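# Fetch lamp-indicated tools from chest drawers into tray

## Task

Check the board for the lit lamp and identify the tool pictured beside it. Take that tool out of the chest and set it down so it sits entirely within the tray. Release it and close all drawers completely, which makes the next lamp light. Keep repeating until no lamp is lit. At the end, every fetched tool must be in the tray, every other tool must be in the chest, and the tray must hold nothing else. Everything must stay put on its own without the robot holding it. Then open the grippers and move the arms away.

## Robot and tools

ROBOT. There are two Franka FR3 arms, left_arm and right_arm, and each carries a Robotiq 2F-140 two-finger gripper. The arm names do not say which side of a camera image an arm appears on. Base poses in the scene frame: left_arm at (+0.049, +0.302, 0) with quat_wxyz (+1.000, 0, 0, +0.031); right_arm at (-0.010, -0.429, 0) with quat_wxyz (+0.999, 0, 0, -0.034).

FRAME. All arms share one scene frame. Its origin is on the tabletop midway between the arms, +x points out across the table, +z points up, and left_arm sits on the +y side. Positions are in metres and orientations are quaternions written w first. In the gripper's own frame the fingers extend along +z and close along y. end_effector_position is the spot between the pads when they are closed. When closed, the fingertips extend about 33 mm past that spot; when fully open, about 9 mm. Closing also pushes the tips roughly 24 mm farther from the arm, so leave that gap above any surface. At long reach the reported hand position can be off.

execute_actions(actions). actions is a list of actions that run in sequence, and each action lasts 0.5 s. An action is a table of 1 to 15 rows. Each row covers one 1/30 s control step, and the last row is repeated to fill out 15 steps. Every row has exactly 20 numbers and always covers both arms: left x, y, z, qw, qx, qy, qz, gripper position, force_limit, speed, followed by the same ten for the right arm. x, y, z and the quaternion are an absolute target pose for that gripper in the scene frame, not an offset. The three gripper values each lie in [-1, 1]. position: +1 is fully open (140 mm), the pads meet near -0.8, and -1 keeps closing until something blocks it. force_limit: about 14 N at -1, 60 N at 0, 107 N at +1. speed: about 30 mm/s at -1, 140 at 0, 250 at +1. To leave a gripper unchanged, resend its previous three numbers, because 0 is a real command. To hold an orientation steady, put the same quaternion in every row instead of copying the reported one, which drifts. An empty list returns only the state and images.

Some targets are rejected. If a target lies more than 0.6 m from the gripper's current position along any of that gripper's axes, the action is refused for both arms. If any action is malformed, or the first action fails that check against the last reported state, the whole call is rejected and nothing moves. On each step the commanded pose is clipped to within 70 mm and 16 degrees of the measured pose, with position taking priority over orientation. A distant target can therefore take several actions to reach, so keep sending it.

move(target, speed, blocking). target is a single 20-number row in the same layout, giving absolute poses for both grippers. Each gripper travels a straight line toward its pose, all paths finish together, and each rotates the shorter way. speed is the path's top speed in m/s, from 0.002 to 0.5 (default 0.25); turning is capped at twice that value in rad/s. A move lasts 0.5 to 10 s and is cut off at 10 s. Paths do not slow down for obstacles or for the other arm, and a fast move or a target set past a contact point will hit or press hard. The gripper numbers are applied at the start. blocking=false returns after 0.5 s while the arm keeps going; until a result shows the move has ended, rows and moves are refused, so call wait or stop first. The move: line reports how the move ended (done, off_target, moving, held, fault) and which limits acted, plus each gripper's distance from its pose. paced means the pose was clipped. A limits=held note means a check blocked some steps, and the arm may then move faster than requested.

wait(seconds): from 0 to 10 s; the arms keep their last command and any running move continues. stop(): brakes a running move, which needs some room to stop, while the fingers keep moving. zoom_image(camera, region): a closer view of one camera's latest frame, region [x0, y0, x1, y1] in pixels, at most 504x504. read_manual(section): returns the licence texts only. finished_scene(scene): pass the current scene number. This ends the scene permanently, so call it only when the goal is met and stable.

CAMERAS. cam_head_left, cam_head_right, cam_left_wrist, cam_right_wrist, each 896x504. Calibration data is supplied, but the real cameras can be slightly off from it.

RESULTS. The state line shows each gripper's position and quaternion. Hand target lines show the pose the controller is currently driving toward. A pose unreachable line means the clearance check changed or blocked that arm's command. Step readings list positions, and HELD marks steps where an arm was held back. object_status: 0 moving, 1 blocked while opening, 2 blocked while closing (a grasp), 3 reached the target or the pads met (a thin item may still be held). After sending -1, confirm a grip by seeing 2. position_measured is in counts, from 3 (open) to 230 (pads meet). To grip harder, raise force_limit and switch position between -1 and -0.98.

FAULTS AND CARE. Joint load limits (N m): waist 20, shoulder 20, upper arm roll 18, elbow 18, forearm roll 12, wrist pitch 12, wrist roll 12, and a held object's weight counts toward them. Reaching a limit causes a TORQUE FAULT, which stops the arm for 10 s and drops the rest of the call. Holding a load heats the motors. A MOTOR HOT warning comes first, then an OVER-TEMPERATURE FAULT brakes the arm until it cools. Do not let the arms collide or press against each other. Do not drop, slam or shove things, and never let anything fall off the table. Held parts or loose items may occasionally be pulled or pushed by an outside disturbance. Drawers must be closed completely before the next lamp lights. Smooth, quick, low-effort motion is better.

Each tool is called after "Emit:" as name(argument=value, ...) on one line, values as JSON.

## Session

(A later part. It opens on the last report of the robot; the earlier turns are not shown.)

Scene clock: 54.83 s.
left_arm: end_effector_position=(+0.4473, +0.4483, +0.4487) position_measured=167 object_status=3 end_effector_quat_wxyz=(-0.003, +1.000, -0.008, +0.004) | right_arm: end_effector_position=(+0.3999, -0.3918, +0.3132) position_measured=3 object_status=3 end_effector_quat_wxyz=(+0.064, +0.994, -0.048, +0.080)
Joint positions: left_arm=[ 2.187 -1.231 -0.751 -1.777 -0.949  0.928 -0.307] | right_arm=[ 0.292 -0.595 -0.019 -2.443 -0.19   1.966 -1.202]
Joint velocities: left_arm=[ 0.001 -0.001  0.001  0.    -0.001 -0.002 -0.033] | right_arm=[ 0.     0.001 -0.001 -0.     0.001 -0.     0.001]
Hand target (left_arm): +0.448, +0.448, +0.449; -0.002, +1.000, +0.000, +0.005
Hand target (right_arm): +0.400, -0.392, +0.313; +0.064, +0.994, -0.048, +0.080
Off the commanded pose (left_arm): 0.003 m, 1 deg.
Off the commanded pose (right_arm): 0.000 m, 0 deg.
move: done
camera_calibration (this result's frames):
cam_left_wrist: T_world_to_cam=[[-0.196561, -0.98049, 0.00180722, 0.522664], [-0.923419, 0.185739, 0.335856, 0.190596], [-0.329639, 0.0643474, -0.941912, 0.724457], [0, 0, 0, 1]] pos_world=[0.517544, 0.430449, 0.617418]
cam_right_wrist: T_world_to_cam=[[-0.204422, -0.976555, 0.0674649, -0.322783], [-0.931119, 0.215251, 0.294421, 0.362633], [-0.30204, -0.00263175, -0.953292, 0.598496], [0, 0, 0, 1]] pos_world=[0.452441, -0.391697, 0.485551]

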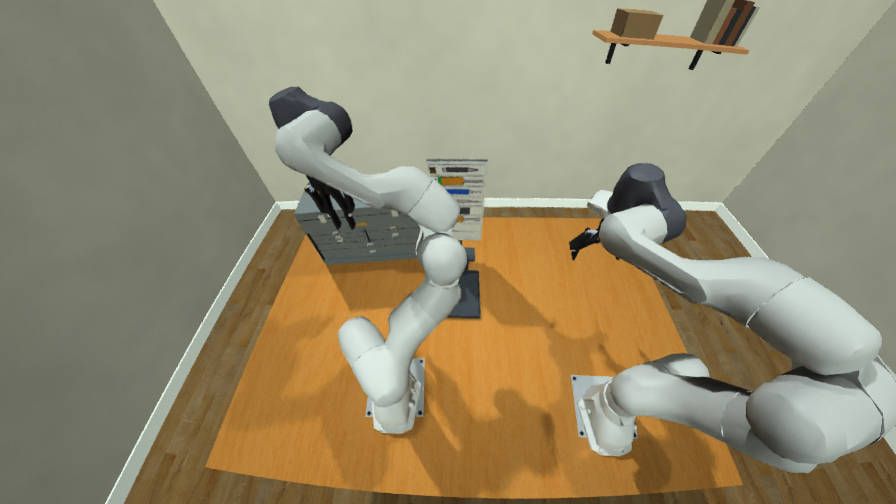

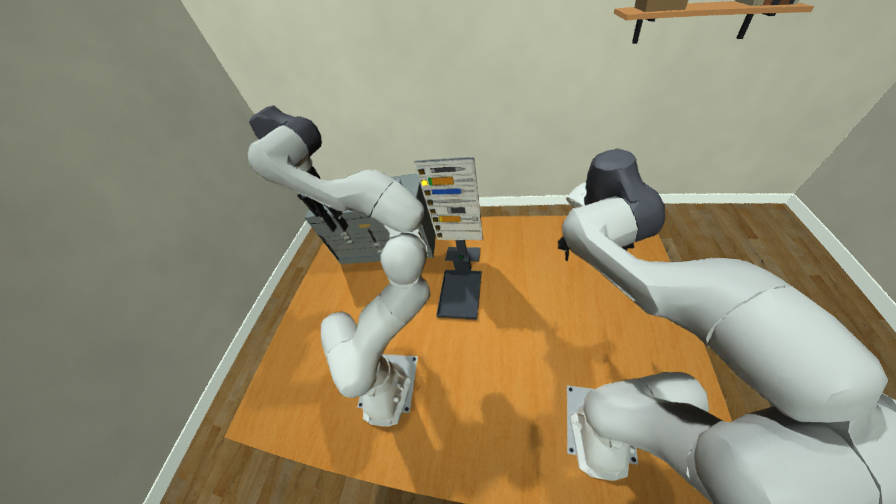

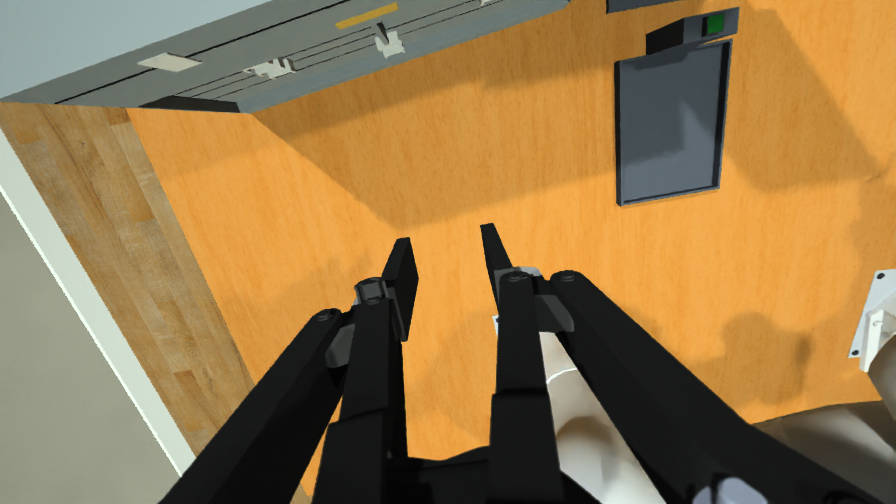

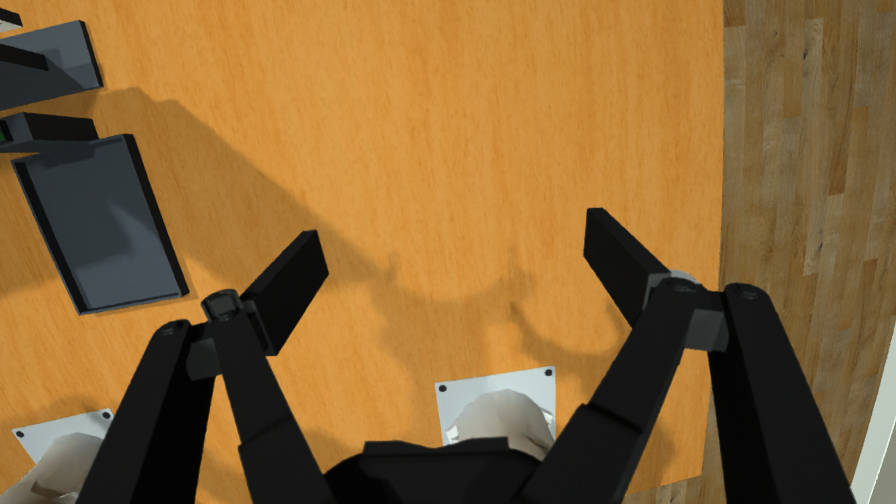

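Emit:
move(target=[-0.1,0.72,0.55,0,1,0,0,-0.3,0,0.5,0.4,-0.392,0.313,0.064,0.994,-0.048,0.08,1,0,0], speed=0.4)

Emit:
move(target=[-0.48,0.56,0.35,0,1,0,0,-0.3,0,0.5,0.4,-0.392,0.313,0.064,0.994,-0.048,0.08,1,0,0], speed=0.4)

Emit:
move(target=[-0.27,0.82,0.3,0,1,0,0,-0.3,0,0.5,0.4,-0.392,0.313,0.064,0.994,-0.048,0.08,1,0,0], speed=0.4)

Emit:
move(target=[0.08,0.9,0.3,0,1,0,0,-0.3,0,0.5,0.4,-0.392,0.313,0.064,0.994,-0.048,0.08,1,0,0], speed=0.4)

Scene clock: 57.40 s.
left_arm: end_effector_position=(-0.0987, +0.7261, +0.5550) position_measured=167 object_status=3 end_effector_quat_wxyz=(-0.000, +1.000, +0.007, -0.006) | right_arm: end_effector_position=(+0.3999, -0.3918, +0.3132) position_measured=3 object_status=3 end_effector_quat_wxyz=(+0.064, +0.994, -0.048, +0.080)
Joint positions: left_arm=[ 2.323 -0.178 -0.403 -1.364 -0.063  1.205  0.379] | right_arm=[ 0.292 -0.595 -0.019 -2.443 -0.19   1.966 -1.202]
Joint velocities: left_arm=[-0.     0.    -0.002 -0.     0.004 -0.008  0.024] | right_arm=[-0.    -0.001  0.001 -0.001  0.001  0.001 -0.002]
Hand target (left_arm): -0.098, +0.725, +0.555; +0.003, +1.000, -0.001, -0.007
Hand target (right_arm): +0.400, -0.392, +0.313; +0.064, +0.994, -0.048, +0.080
Off the commanded pose (left_arm): 0.008 m, 1 deg.
Off the commanded pose (right_arm): 0.000 m, 0 deg.
move: off_target (left_arm)
camera_calibration (this result's frames):
cam_left_wrist: T_world_to_cam=[[-0.167333, -0.985842, 0.0107692, 0.689316], [-0.921897, 0.160332, 0.352704, -0.391646], [-0.349437, 0.0490908, -0.935673, 0.63238], [0, 0, 0, 1]] pos_world=[-0.0247351, 0.711306, 0.722413]
cam_right_wrist: T_world_to_cam=[[-0.204422, -0.976555, 0.0674649, -0.322783], [-0.931119, 0.215251, 0.294421, 0.362633], [-0.30204, -0.00263177, -0.953291, 0.598496], [0, 0, 0, 1]] pos_world=[0.452441, -0.391697, 0.485551]

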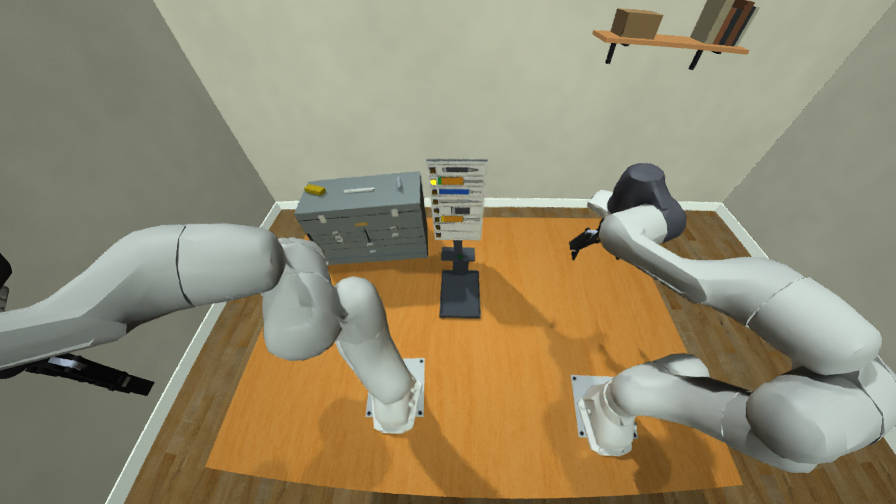

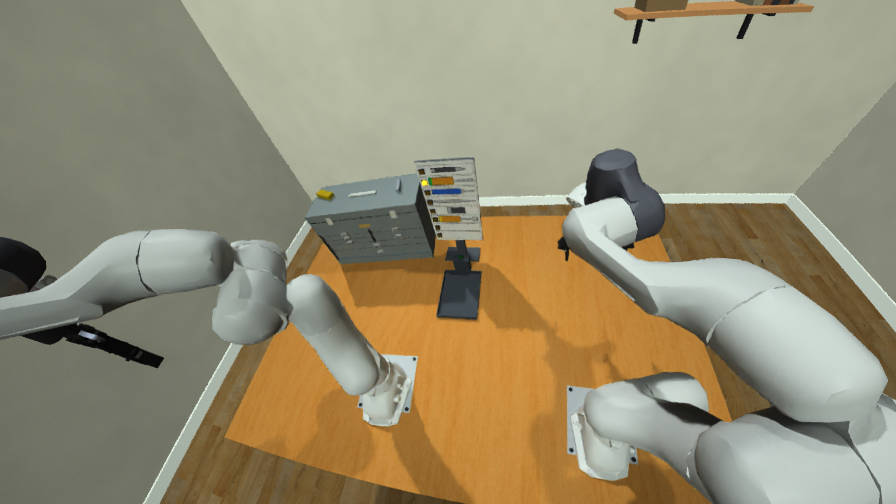

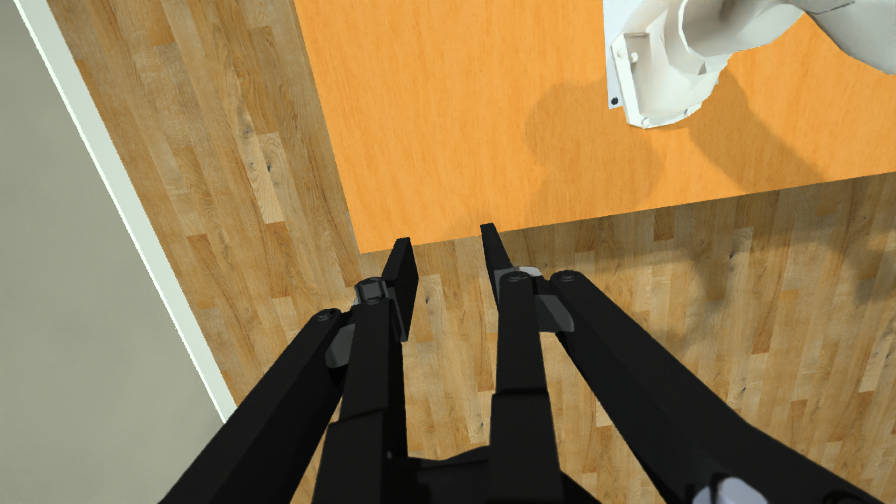

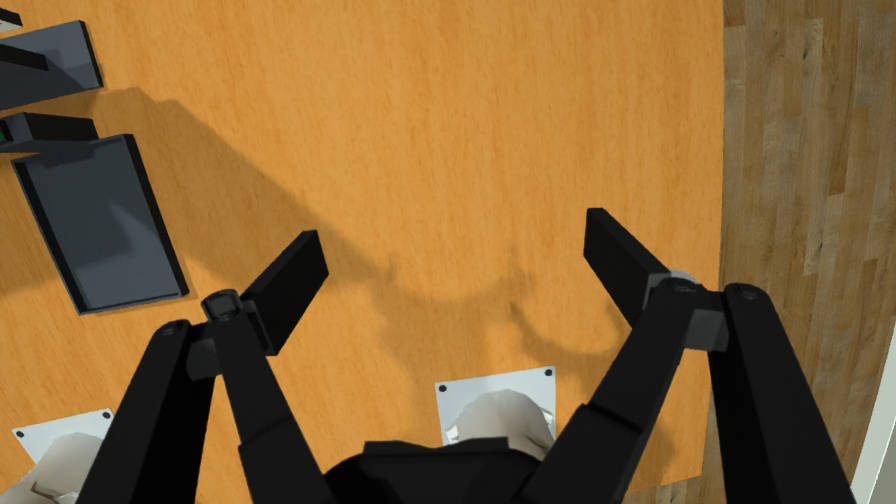

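Scene clock: 59.60 s.
left_arm: end_effector_position=(-0.4837, +0.5624, +0.3518) position_measured=167 object_status=3 end_effector_quat_wxyz=(+0.008, +1.000, +0.006, -0.003) | right_arm: end_effector_position=(+0.3999, -0.3918, +0.3132) position_measured=3 object_status=3 end_effector_quat_wxyz=(+0.064, +0.994, -0.048, +0.080)
Joint positions: left_arm=[ 2.578  0.101  0.041 -1.602  0.013  1.701  1.097] | right_arm=[ 0.292 -0.595 -0.019 -2.443 -0.19   1.966 -1.202]
Joint velocities: left_arm=[-0.    -0.002  0.    -0.001 -0.003  0.     0.029] | right_arm=[ 0.001 -0.     0.    -0.    -0.    -0.001 -0.001]
Hand target (left_arm): -0.485, +0.564, +0.352; +0.005, +1.000, -0.001, -0.004
Hand target (right_arm): +0.400, -0.392, +0.313; +0.064, +0.994, -0.048, +0.080
Off the commanded pose (left_arm): 0.005 m, 1 deg.
Off the commanded pose (right_arm): 0.000 m, 0 deg.
move: off_target (left_arm)
camera_calibration (this result's frames):
cam_left_wrist: T_world_to_cam=[[-0.170422, -0.985029, 0.0259818, 0.458362], [-0.923337, 0.168845, 0.344878, -0.651442], [-0.344101, 0.0347848, -0.938288, 0.327266], [0, 0, 0, 1]] pos_world=[-0.410773, 0.550108, 0.519828]
cam_right_wrist: T_world_to_cam=[[-0.204422, -0.976555, 0.0674649, -0.322783], [-0.931119, 0.215251, 0.294421, 0.362633], [-0.30204, -0.00263179, -0.953292, 0.598496], [0, 0, 0, 1]] pos_world=[0.452441, -0.391697, 0.485551]

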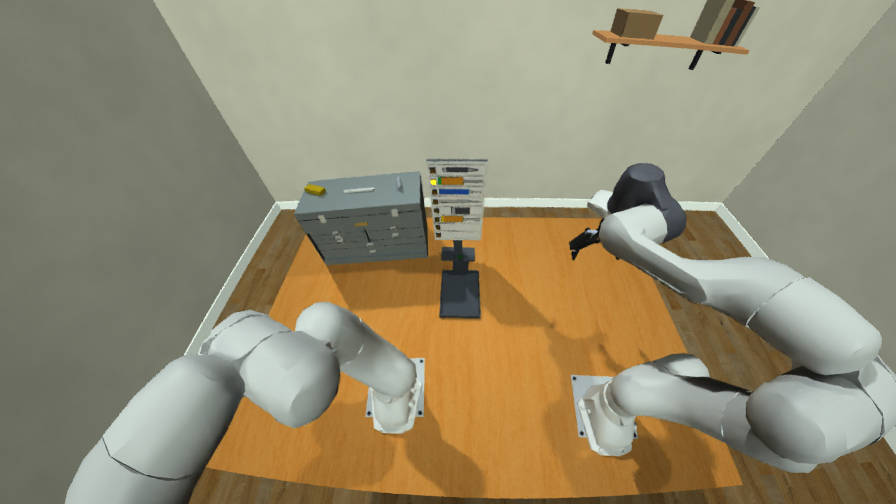

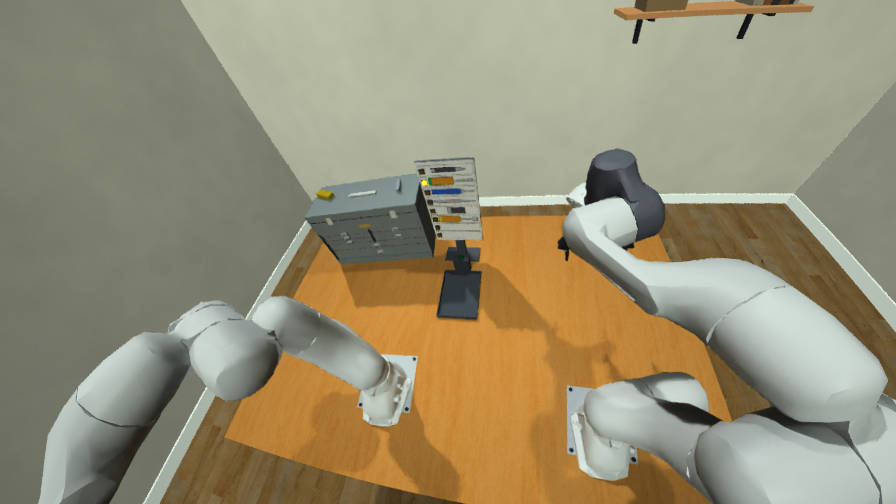

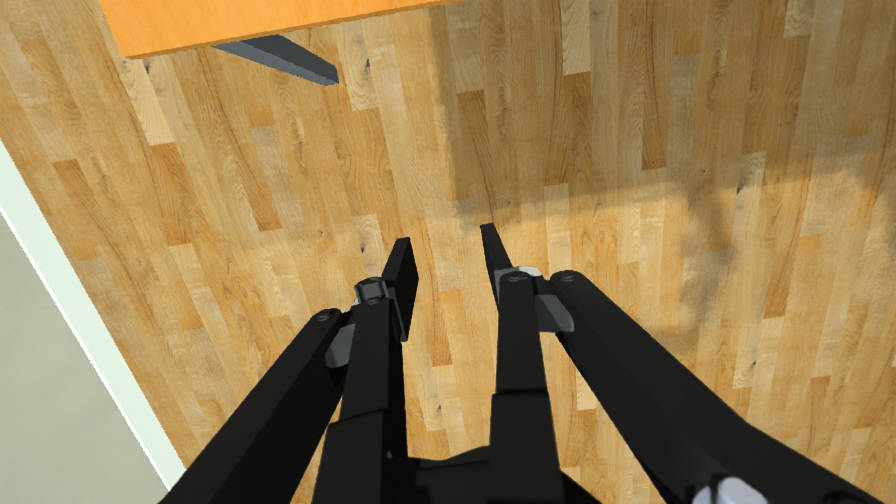

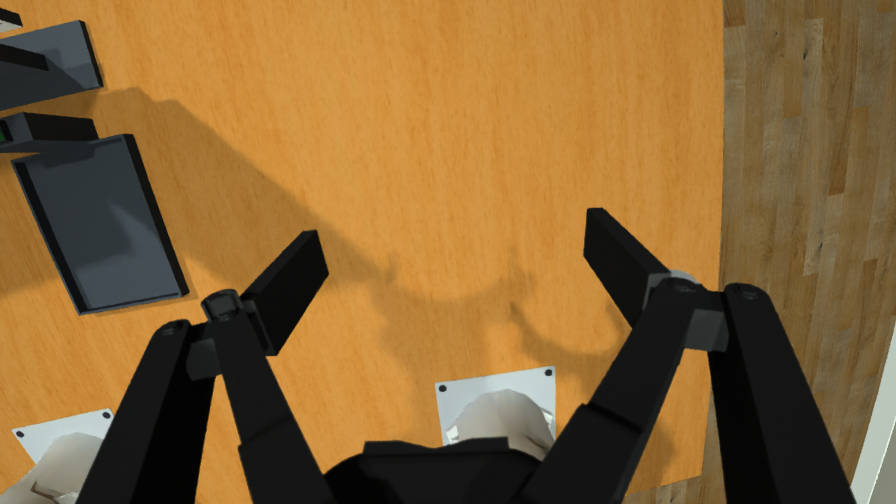

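Scene clock: 61.53 s.
left_arm: end_effector_position=(-0.2646, +0.8188, +0.3001) position_measured=167 object_status=3 end_effector_quat_wxyz=(-0.005, +1.000, -0.007, +0.005) | right_arm: end_effector_position=(+0.3999, -0.3918, +0.3132) position_measured=3 object_status=3 end_effector_quat_wxyz=(+0.064, +0.994, -0.048, +0.080)
Joint positions: left_arm=[ 2.246  0.132 -0.199 -1.697  0.013  1.83   0.551] | right_arm=[ 0.292 -0.595 -0.019 -2.443 -0.19   1.966 -1.202]
Joint velocities: left_arm=[-0.001  0.001 -0.001  0.001  0.002 -0.    -0.03 ] | right_arm=[ 0.    -0.    -0.    -0.001 -0.001 -0.     0.   ]
Hand target (left_arm): -0.266, +0.819, +0.300; -0.005, +1.000, -0.000, +0.003
Hand target (right_arm): +0.400, -0.392, +0.313; +0.064, +0.994, -0.048, +0.080
Off the commanded pose (left_arm): 0.006 m, 1 deg.
Off the commanded pose (right_arm): 0.000 m, 0 deg.
move: off_target (left_arm)
camera_calibration (this result's frames):
cam_left_wrist: T_world_to_cam=[[-0.194659, -0.980867, -0.00266327, 0.748457], [-0.924544, 0.182573, 0.334492, -0.482985], [-0.327606, 0.0675742, -0.942395, 0.324008], [0, 0, 0, 1]] pos_world=[-0.1947, 0.800422, 0.468892]
cam_right_wrist: T_world_to_cam=[[-0.204422, -0.976555, 0.0674648, -0.322783], [-0.931119, 0.215251, 0.294421, 0.362633], [-0.30204, -0.00263178, -0.953292, 0.598496], [0, 0, 0, 1]] pos_world=[0.452441, -0.391697, 0.485551]

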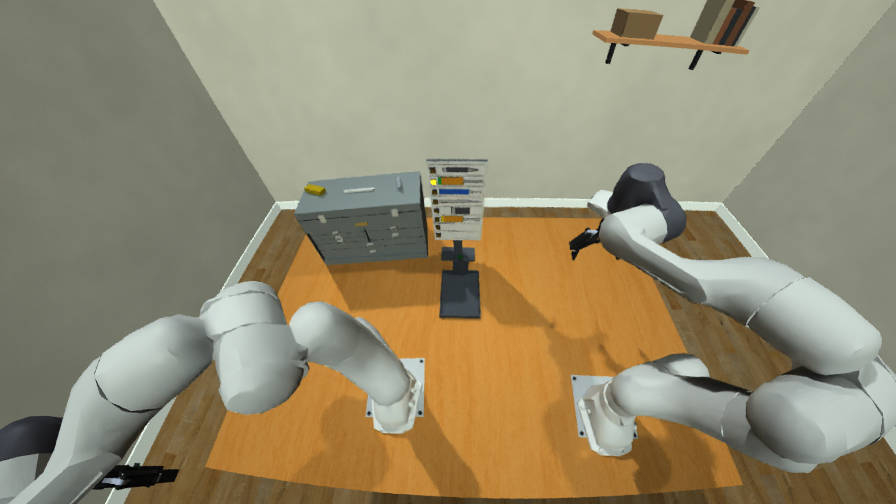

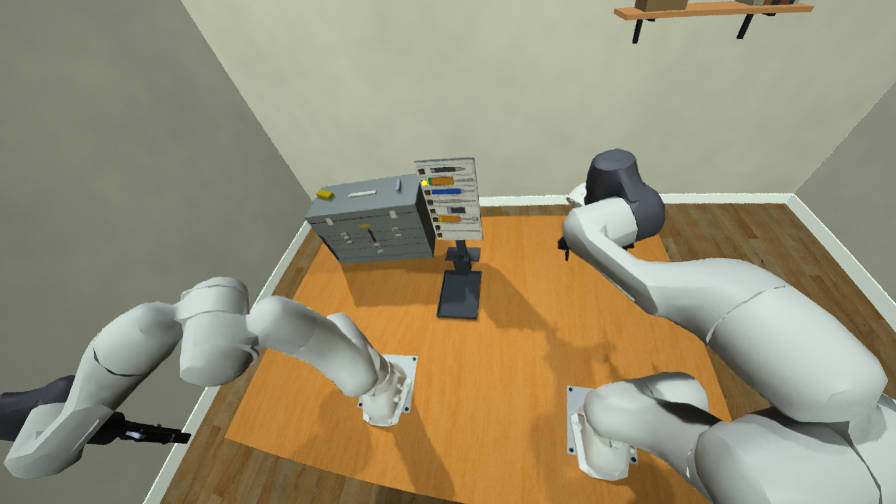

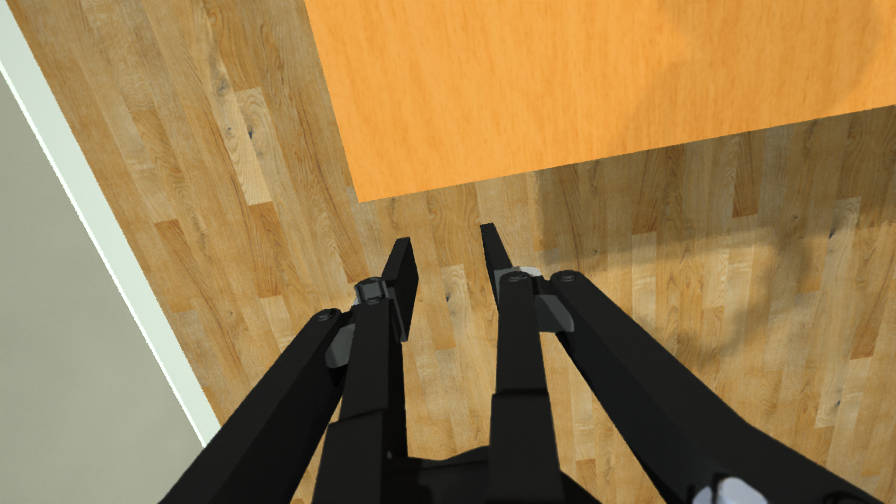

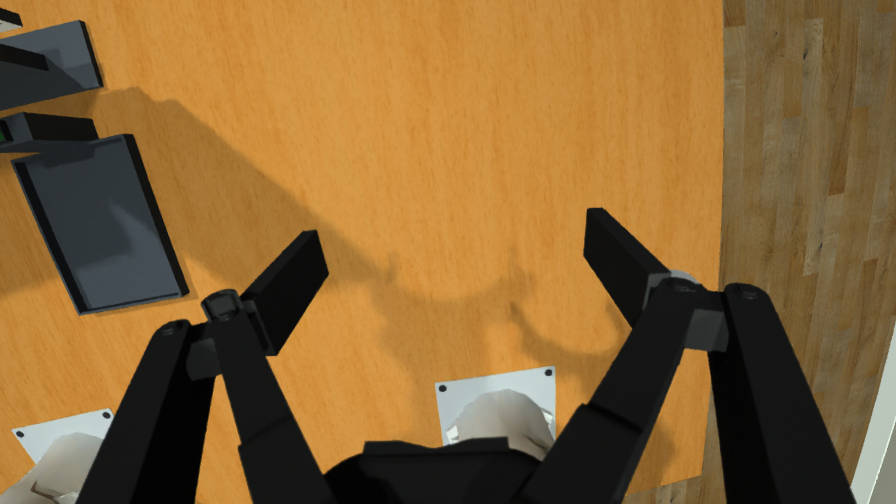

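Scene clock: 63.57 s.
left_arm: end_effector_position=(+0.0840, +0.8969, +0.2998) position_measured=167 object_status=3 end_effector_quat_wxyz=(-0.004, +1.000, -0.006, +0.007) | right_arm: end_effector_position=(+0.3999, -0.3918, +0.3132) position_measured=3 object_status=3 end_effector_quat_wxyz=(+0.064, +0.994, -0.048, +0.080)
Joint positions: left_arm=[ 1.892  0.106 -0.458 -1.743  0.035  1.848 -0.069] | right_arm=[ 0.292 -0.595 -0.019 -2.443 -0.19   1.966 -1.202]
Joint velocities: left_arm=[-0.001  0.002 -0.001  0.001  0.002 -0.001 -0.03 ] | right_arm=[ 0.002 -0.     0.    -0.    -0.     0.     0.   ]
Hand target (left_arm): +0.083, +0.897, +0.299; -0.003, +1.000, -0.000, +0.005
Hand target (right_arm): +0.400, -0.392, +0.313; +0.064, +0.994, -0.048, +0.080
Off the commanded pose (left_arm): 0.005 m, 1 deg.
Off the commanded pose (right_arm): 0.000 m, 0 deg.
move: off_target (left_arm)
camera_calibration (this result's frames):
cam_left_wrist: T_world_to_cam=[[-0.194433, -0.980913, -0.00229525, 0.892805], [-0.925879, 0.182751, 0.330683, -0.173743], [-0.323951, 0.0664209, -0.943739, 0.433776], [0, 0, 0, 1]] pos_world=[0.153248, 0.878704, 0.468874]
cam_right_wrist: T_world_to_cam=[[-0.204422, -0.976555, 0.0674647, -0.322783], [-0.931119, 0.215251, 0.294421, 0.362633], [-0.30204, -0.00263162, -0.953292, 0.598496], [0, 0, 0, 1]] pos_world=[0.452441, -0.391697, 0.485551]

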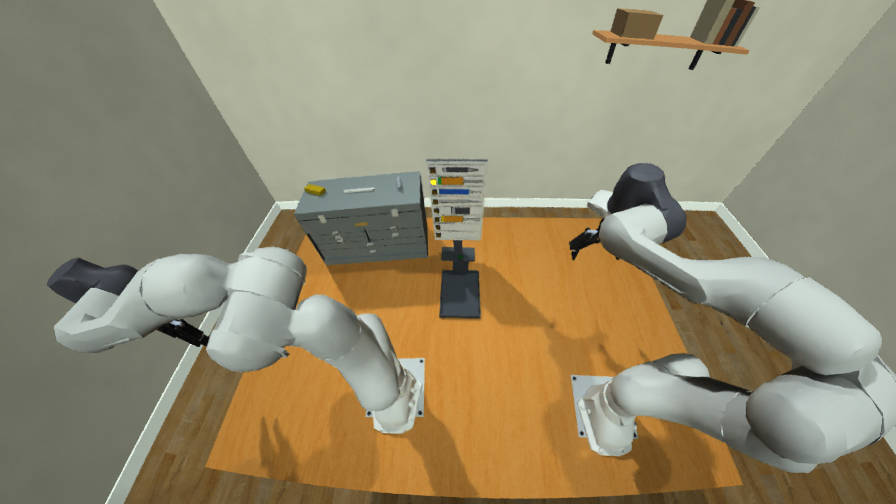

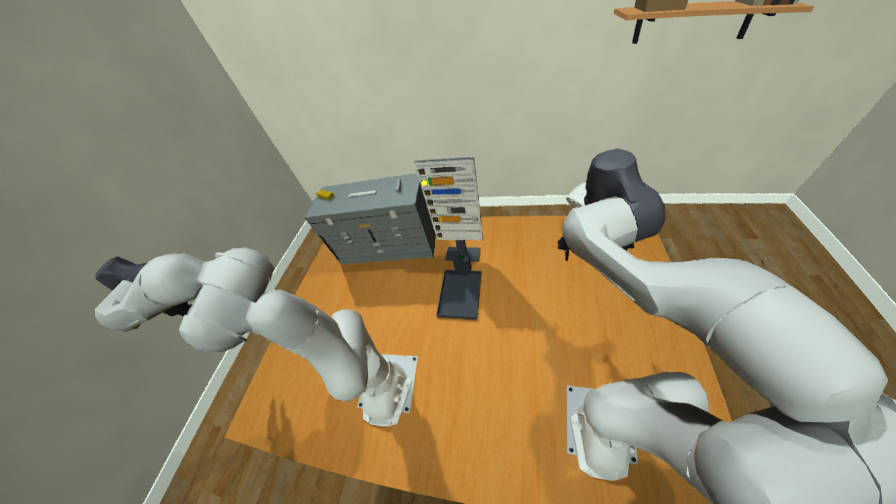

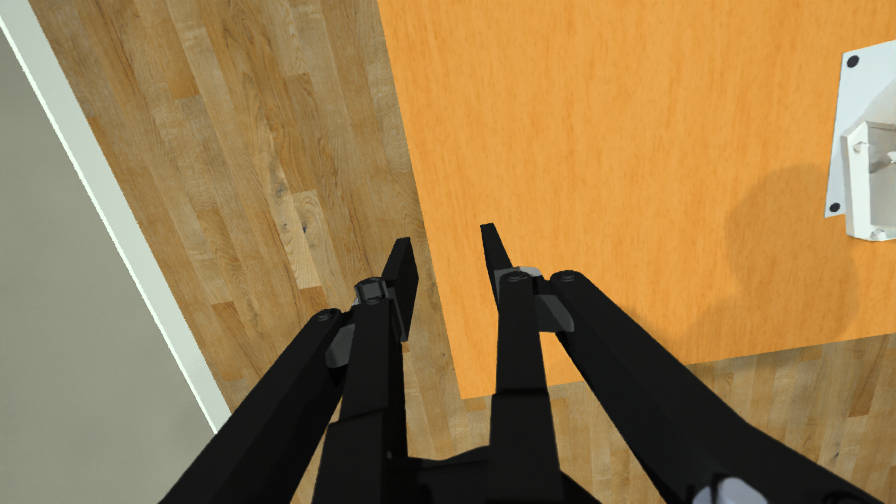

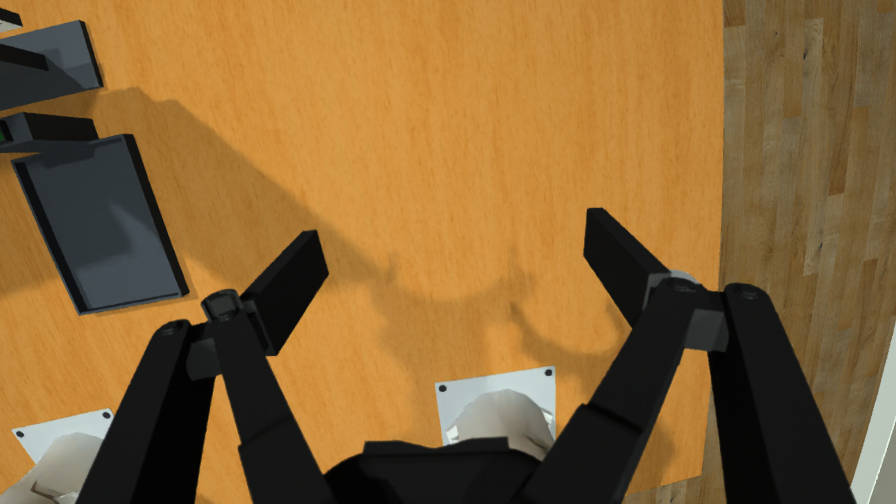

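Emit:
move(target=[0.4,0.88,0.15,0,1,0,0,-0.3,0,0.5,0.4,-0.392,0.313,0.064,0.994,-0.048,0.08,1,0,0], speed=0.4)

Emit:
move(target=[0.5,0.6,0.15,0,1,0,0,-0.3,0,0.5,0.4,-0.392,0.313,0.064,0.994,-0.048,0.08,1,0,0], speed=0.4)

Emit:
move(target=[0.5,0.3,0.2,0,1,0,0,-0.3,0,0.5,0.4,-0.392,0.313,0.064,0.994,-0.048,0.08,1,0,0], speed=0.4)

Scene clock: 65.73 s.
left_arm: end_effector_position=(+0.4026, +0.8771, +0.1510) position_measured=167 object_status=3 end_effector_quat_wxyz=(-0.001, +1.000, -0.009, +0.007) | right_arm: end_effector_position=(+0.3999, -0.3918, +0.3132) position_measured=3 object_status=3 end_effector_quat_wxyz=(+0.064, +0.994, -0.048, +0.080)
Joint positions: left_arm=[ 1.356  0.48  -0.469 -1.64   0.229  2.073 -0.668] | right_arm=[ 0.292 -0.595 -0.019 -2.443 -0.19   1.966 -1.202]
Joint velocities: left_arm=[-0.    -0.001  0.     0.     0.001 -0.002 -0.028] | right_arm=[-0.     0.     0.    -0.001 -0.    -0.001 -0.   ]
Hand target (left_arm): +0.403, +0.877, +0.151; +0.000, +1.000, -0.001, +0.007
Hand target (right_arm): +0.400, -0.392, +0.313; +0.064, +0.994, -0.048, +0.080
Off the commanded pose (left_arm): 0.004 m, 1 deg.
Off the commanded pose (right_arm): 0.000 m, 0 deg.
move: off_target (left_arm)
camera_calibration (this result's frames):
cam_left_wrist: T_world_to_cam=[[-0.199004, -0.979991, 0.00393603, 0.935077], [-0.924971, 0.189156, 0.329618, 0.16822], [-0.323768, 0.0619548, -0.944106, 0.401782], [0, 0, 0, 1]] pos_world=[0.471767, 0.859655, 0.320196]
cam_right_wrist: T_world_to_cam=[[-0.204422, -0.976555, 0.0674648, -0.322783], [-0.931119, 0.215251, 0.294421, 0.362633], [-0.30204, -0.00263176, -0.953292, 0.598496], [0, 0, 0, 1]] pos_world=[0.452441, -0.391697, 0.485551]

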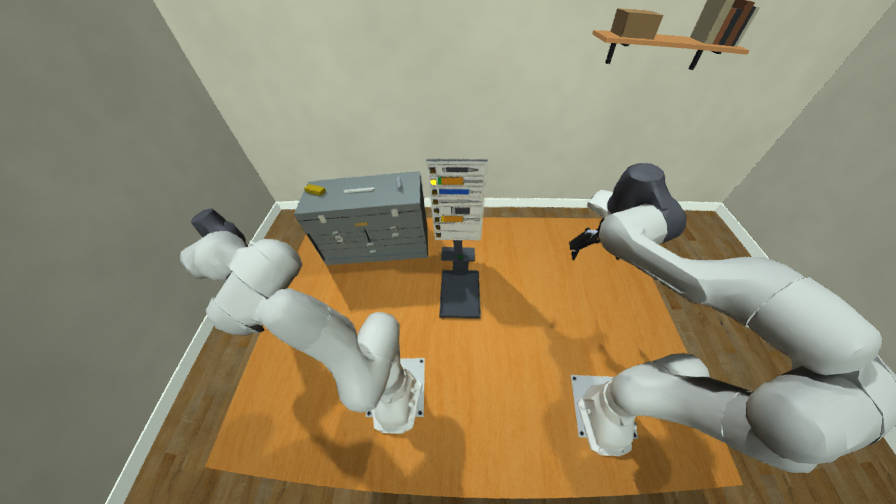

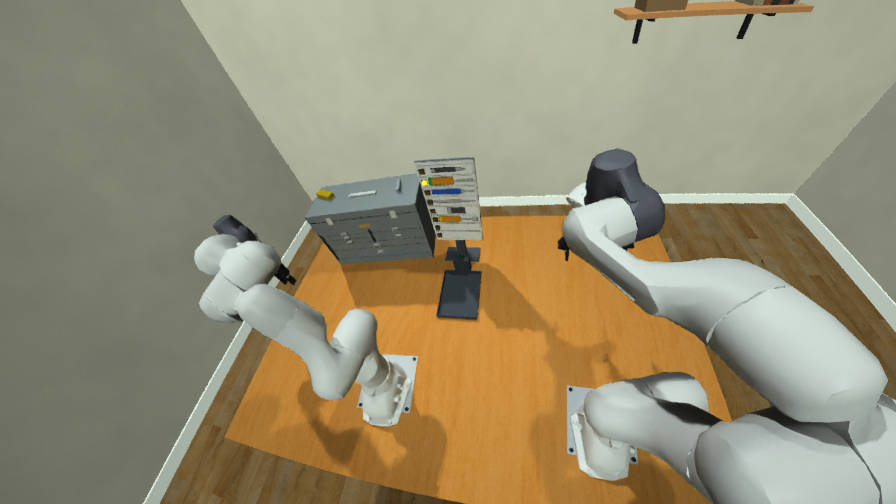

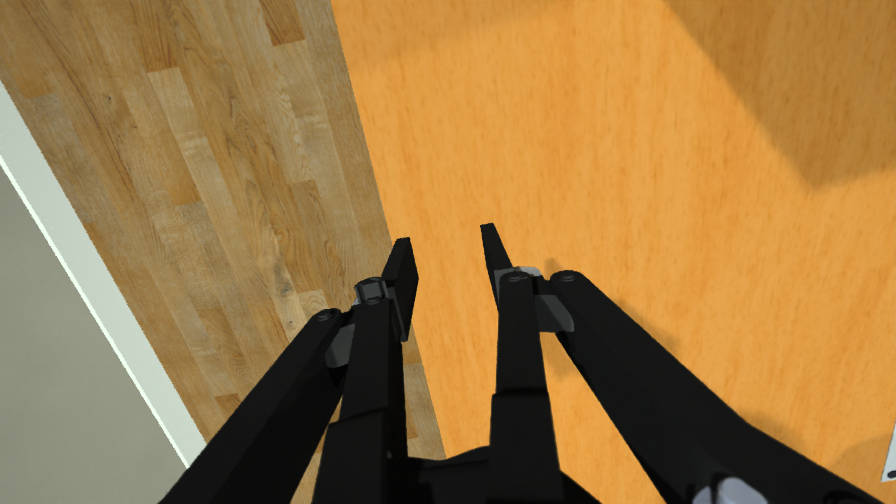

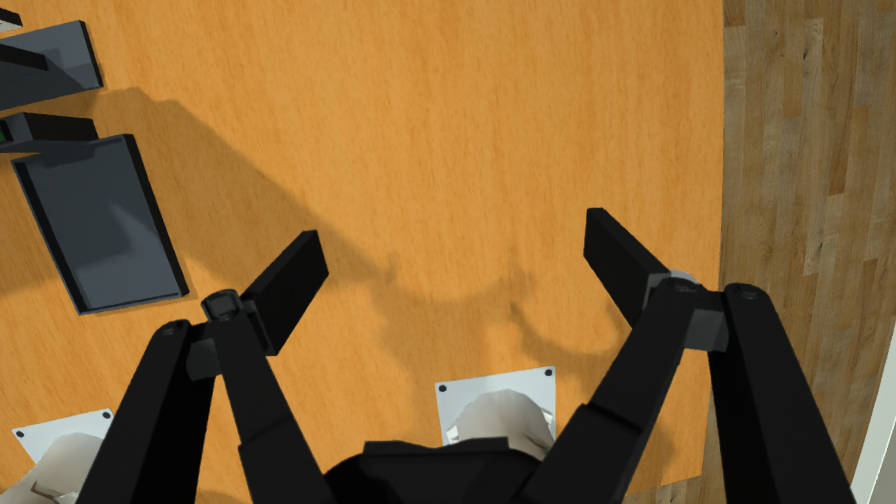

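Scene clock: 67.43 s.
left_arm: end_effector_position=(+0.4967, +0.5980, +0.1477) position_measured=167 object_status=3 end_effector_quat_wxyz=(+0.002, +1.000, -0.008, +0.002) | right_arm: end_effector_position=(+0.3999, -0.3918, +0.3132) position_measured=3 object_status=3 end_effector_quat_wxyz=(+0.064, +0.994, -0.048, +0.080)
Joint positions: left_arm=[ 1.178  0.064 -0.66  -2.203  0.044  2.254 -1.   ] | right_arm=[ 0.292 -0.595 -0.019 -2.443 -0.19   1.966 -1.202]
Joint velocities: left_arm=[-0.001 -0.002 -0.001 -0.     0.     0.001 -0.031] | right_arm=[ 0.    -0.     0.     0.001  0.001 -0.001  0.002]
Hand target (left_arm): +0.497, +0.598, +0.148; +0.002, +1.000, +0.000, +0.003
Hand target (right_arm): +0.400, -0.392, +0.313; +0.064, +0.994, -0.048, +0.080
Off the commanded pose (left_arm): 0.004 m, 1 deg.
Off the commanded pose (right_arm): 0.000 m, 0 deg.
move: off_target (left_arm)
camera_calibration (this result's frames):
cam_left_wrist: T_world_to_cam=[[-0.198009, -0.980122, 0.0123497, 0.678665], [-0.921666, 0.190459, 0.338019, 0.30548], [-0.333652, 0.0555486, -0.941058, 0.454748], [0, 0, 0, 1]] pos_world=[0.56766, 0.581733, 0.316305]
cam_right_wrist: T_world_to_cam=[[-0.204422, -0.976555, 0.0674649, -0.322783], [-0.931119, 0.215251, 0.294421, 0.362633], [-0.30204, -0.00263178, -0.953292, 0.598496], [0, 0, 0, 1]] pos_world=[0.452441, -0.391697, 0.485551]

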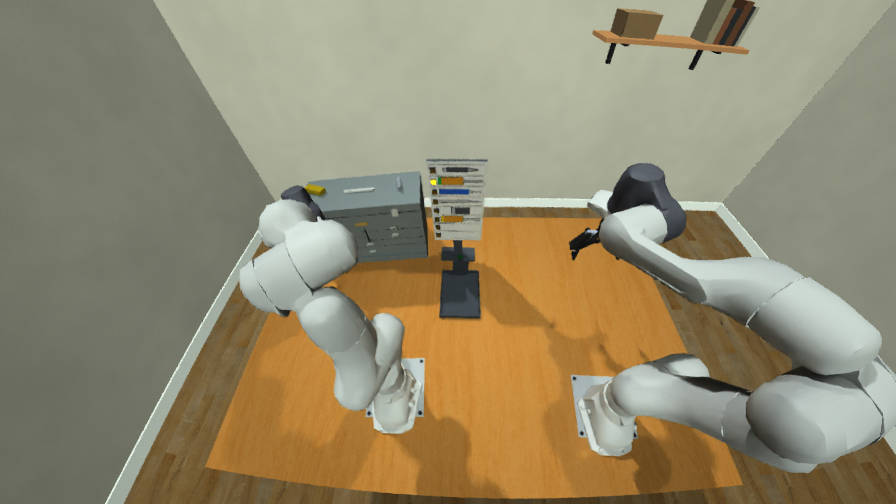

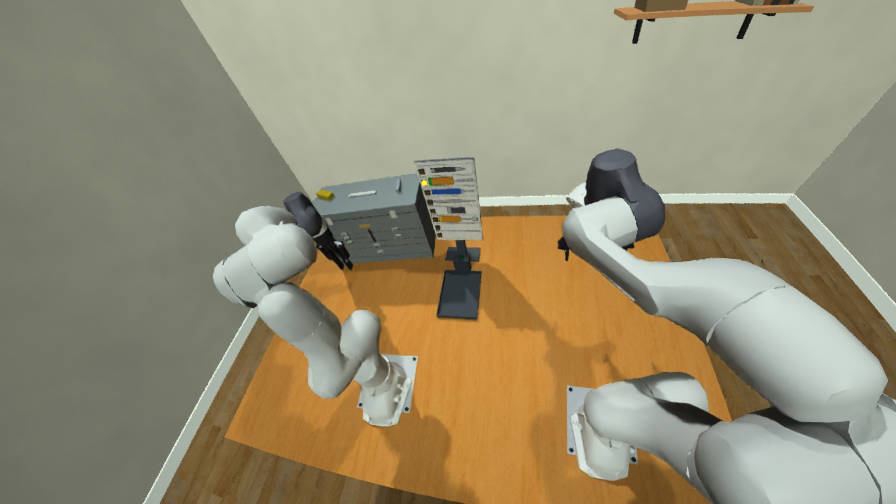

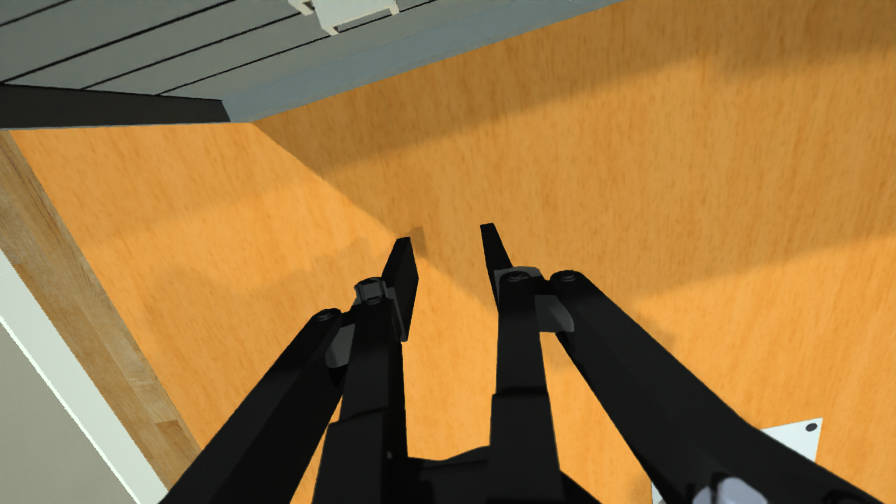

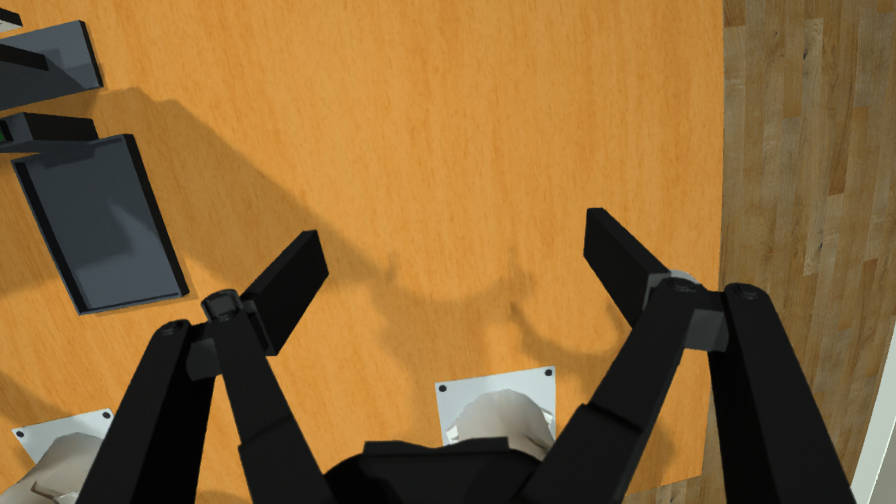

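Scene clock: 69.10 s.
left_arm: end_effector_position=(+0.4981, +0.3005, +0.1991) position_measured=167 object_status=3 end_effector_quat_wxyz=(+0.000, +1.000, -0.008, +0.004) | right_arm: end_effector_position=(+0.3999, -0.3918, +0.3132) position_measured=3 object_status=3 end_effector_quat_wxyz=(+0.064, +0.994, -0.048, +0.080)
Joint positions: left_arm=[ 0.87  -0.444 -0.882 -2.417 -0.395  2.097 -1.251] | right_arm=[ 0.292 -0.595 -0.019 -2.443 -0.19   1.966 -1.202]
Joint velocities: left_arm=[-0.002 -0.001  0.    -0.     0.    -0.004 -0.029] | right_arm=[-0.001  0.001 -0.002  0.002  0.    -0.     0.   ]
Hand target (left_arm): +0.497, +0.300, +0.199; +0.002, +1.000, +0.001, +0.003
Hand target (right_arm): +0.400, -0.392, +0.313; +0.064, +0.994, -0.048, +0.080
Off the commanded pose (left_arm): 0.002 m, 1 deg.
Off the commanded pose (right_arm): 0.000 m, 0 deg.
move: done
camera_calibration (this result's frames):
cam_left_wrist: T_world_to_cam=[[-0.196608, -0.980448, 0.00812918, 0.386936], [-0.923715, 0.187999, 0.333776, 0.348615], [-0.328778, 0.058114, -0.942617, 0.517146], [0, 0, 0, 1]] pos_world=[0.568122, 0.283779, 0.367966]
cam_right_wrist: T_world_to_cam=[[-0.204422, -0.976555, 0.0674647, -0.322783], [-0.931119, 0.215251, 0.294421, 0.362633], [-0.30204, -0.00263165, -0.953292, 0.598496], [0, 0, 0, 1]] pos_world=[0.452441, -0.391697, 0.485551]

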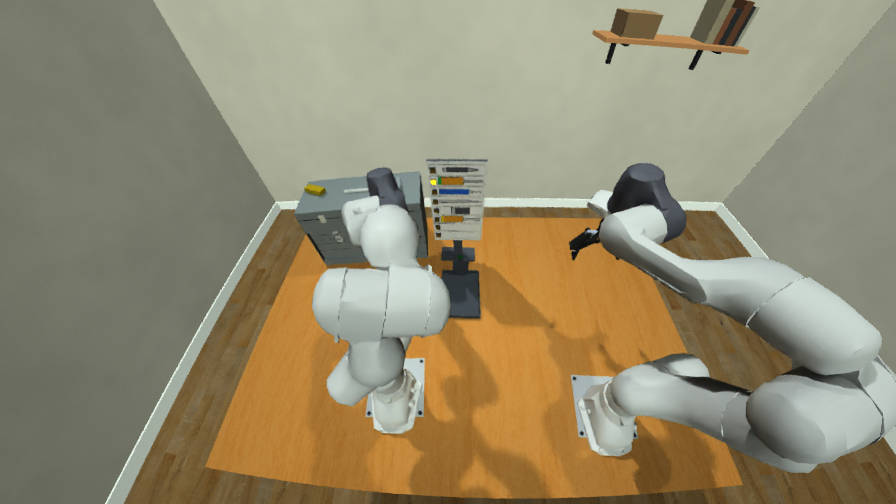

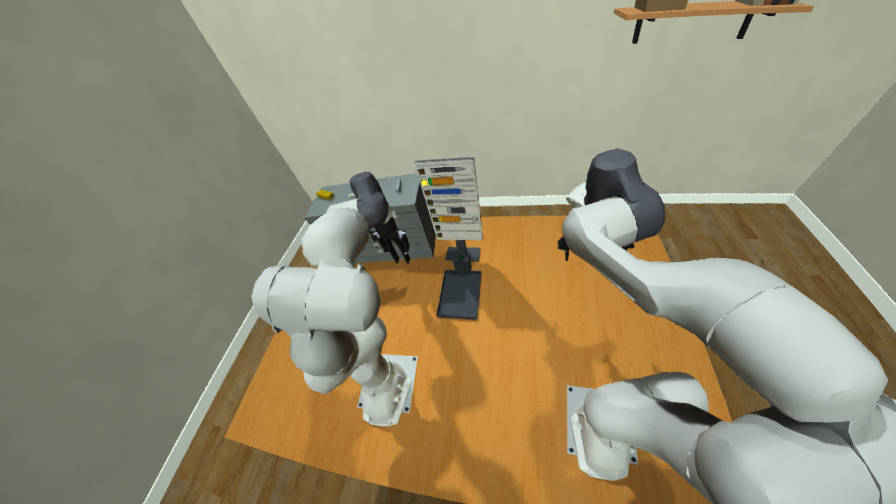

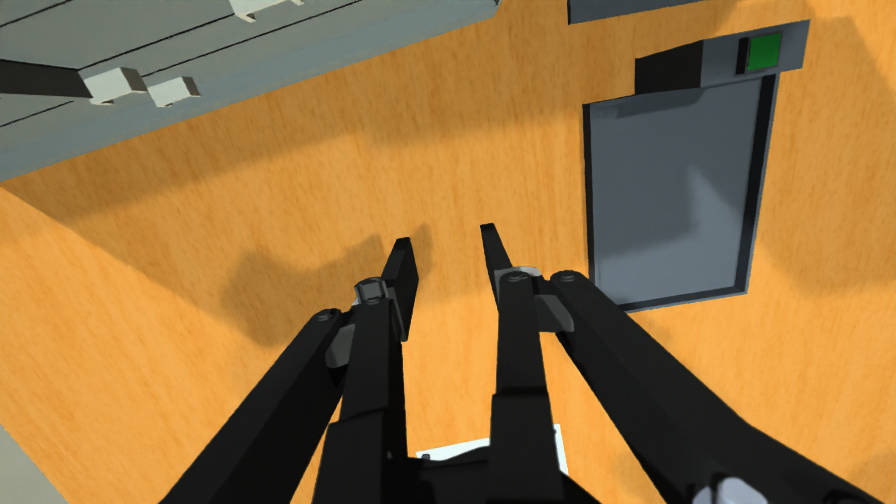

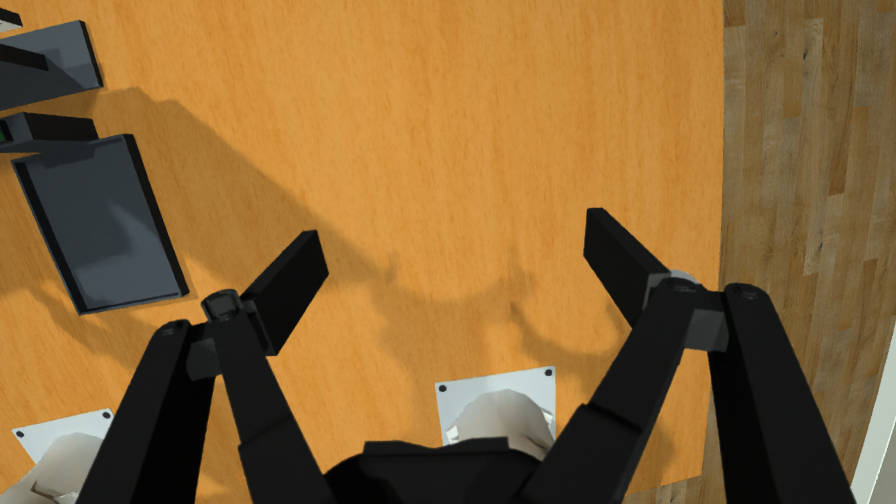

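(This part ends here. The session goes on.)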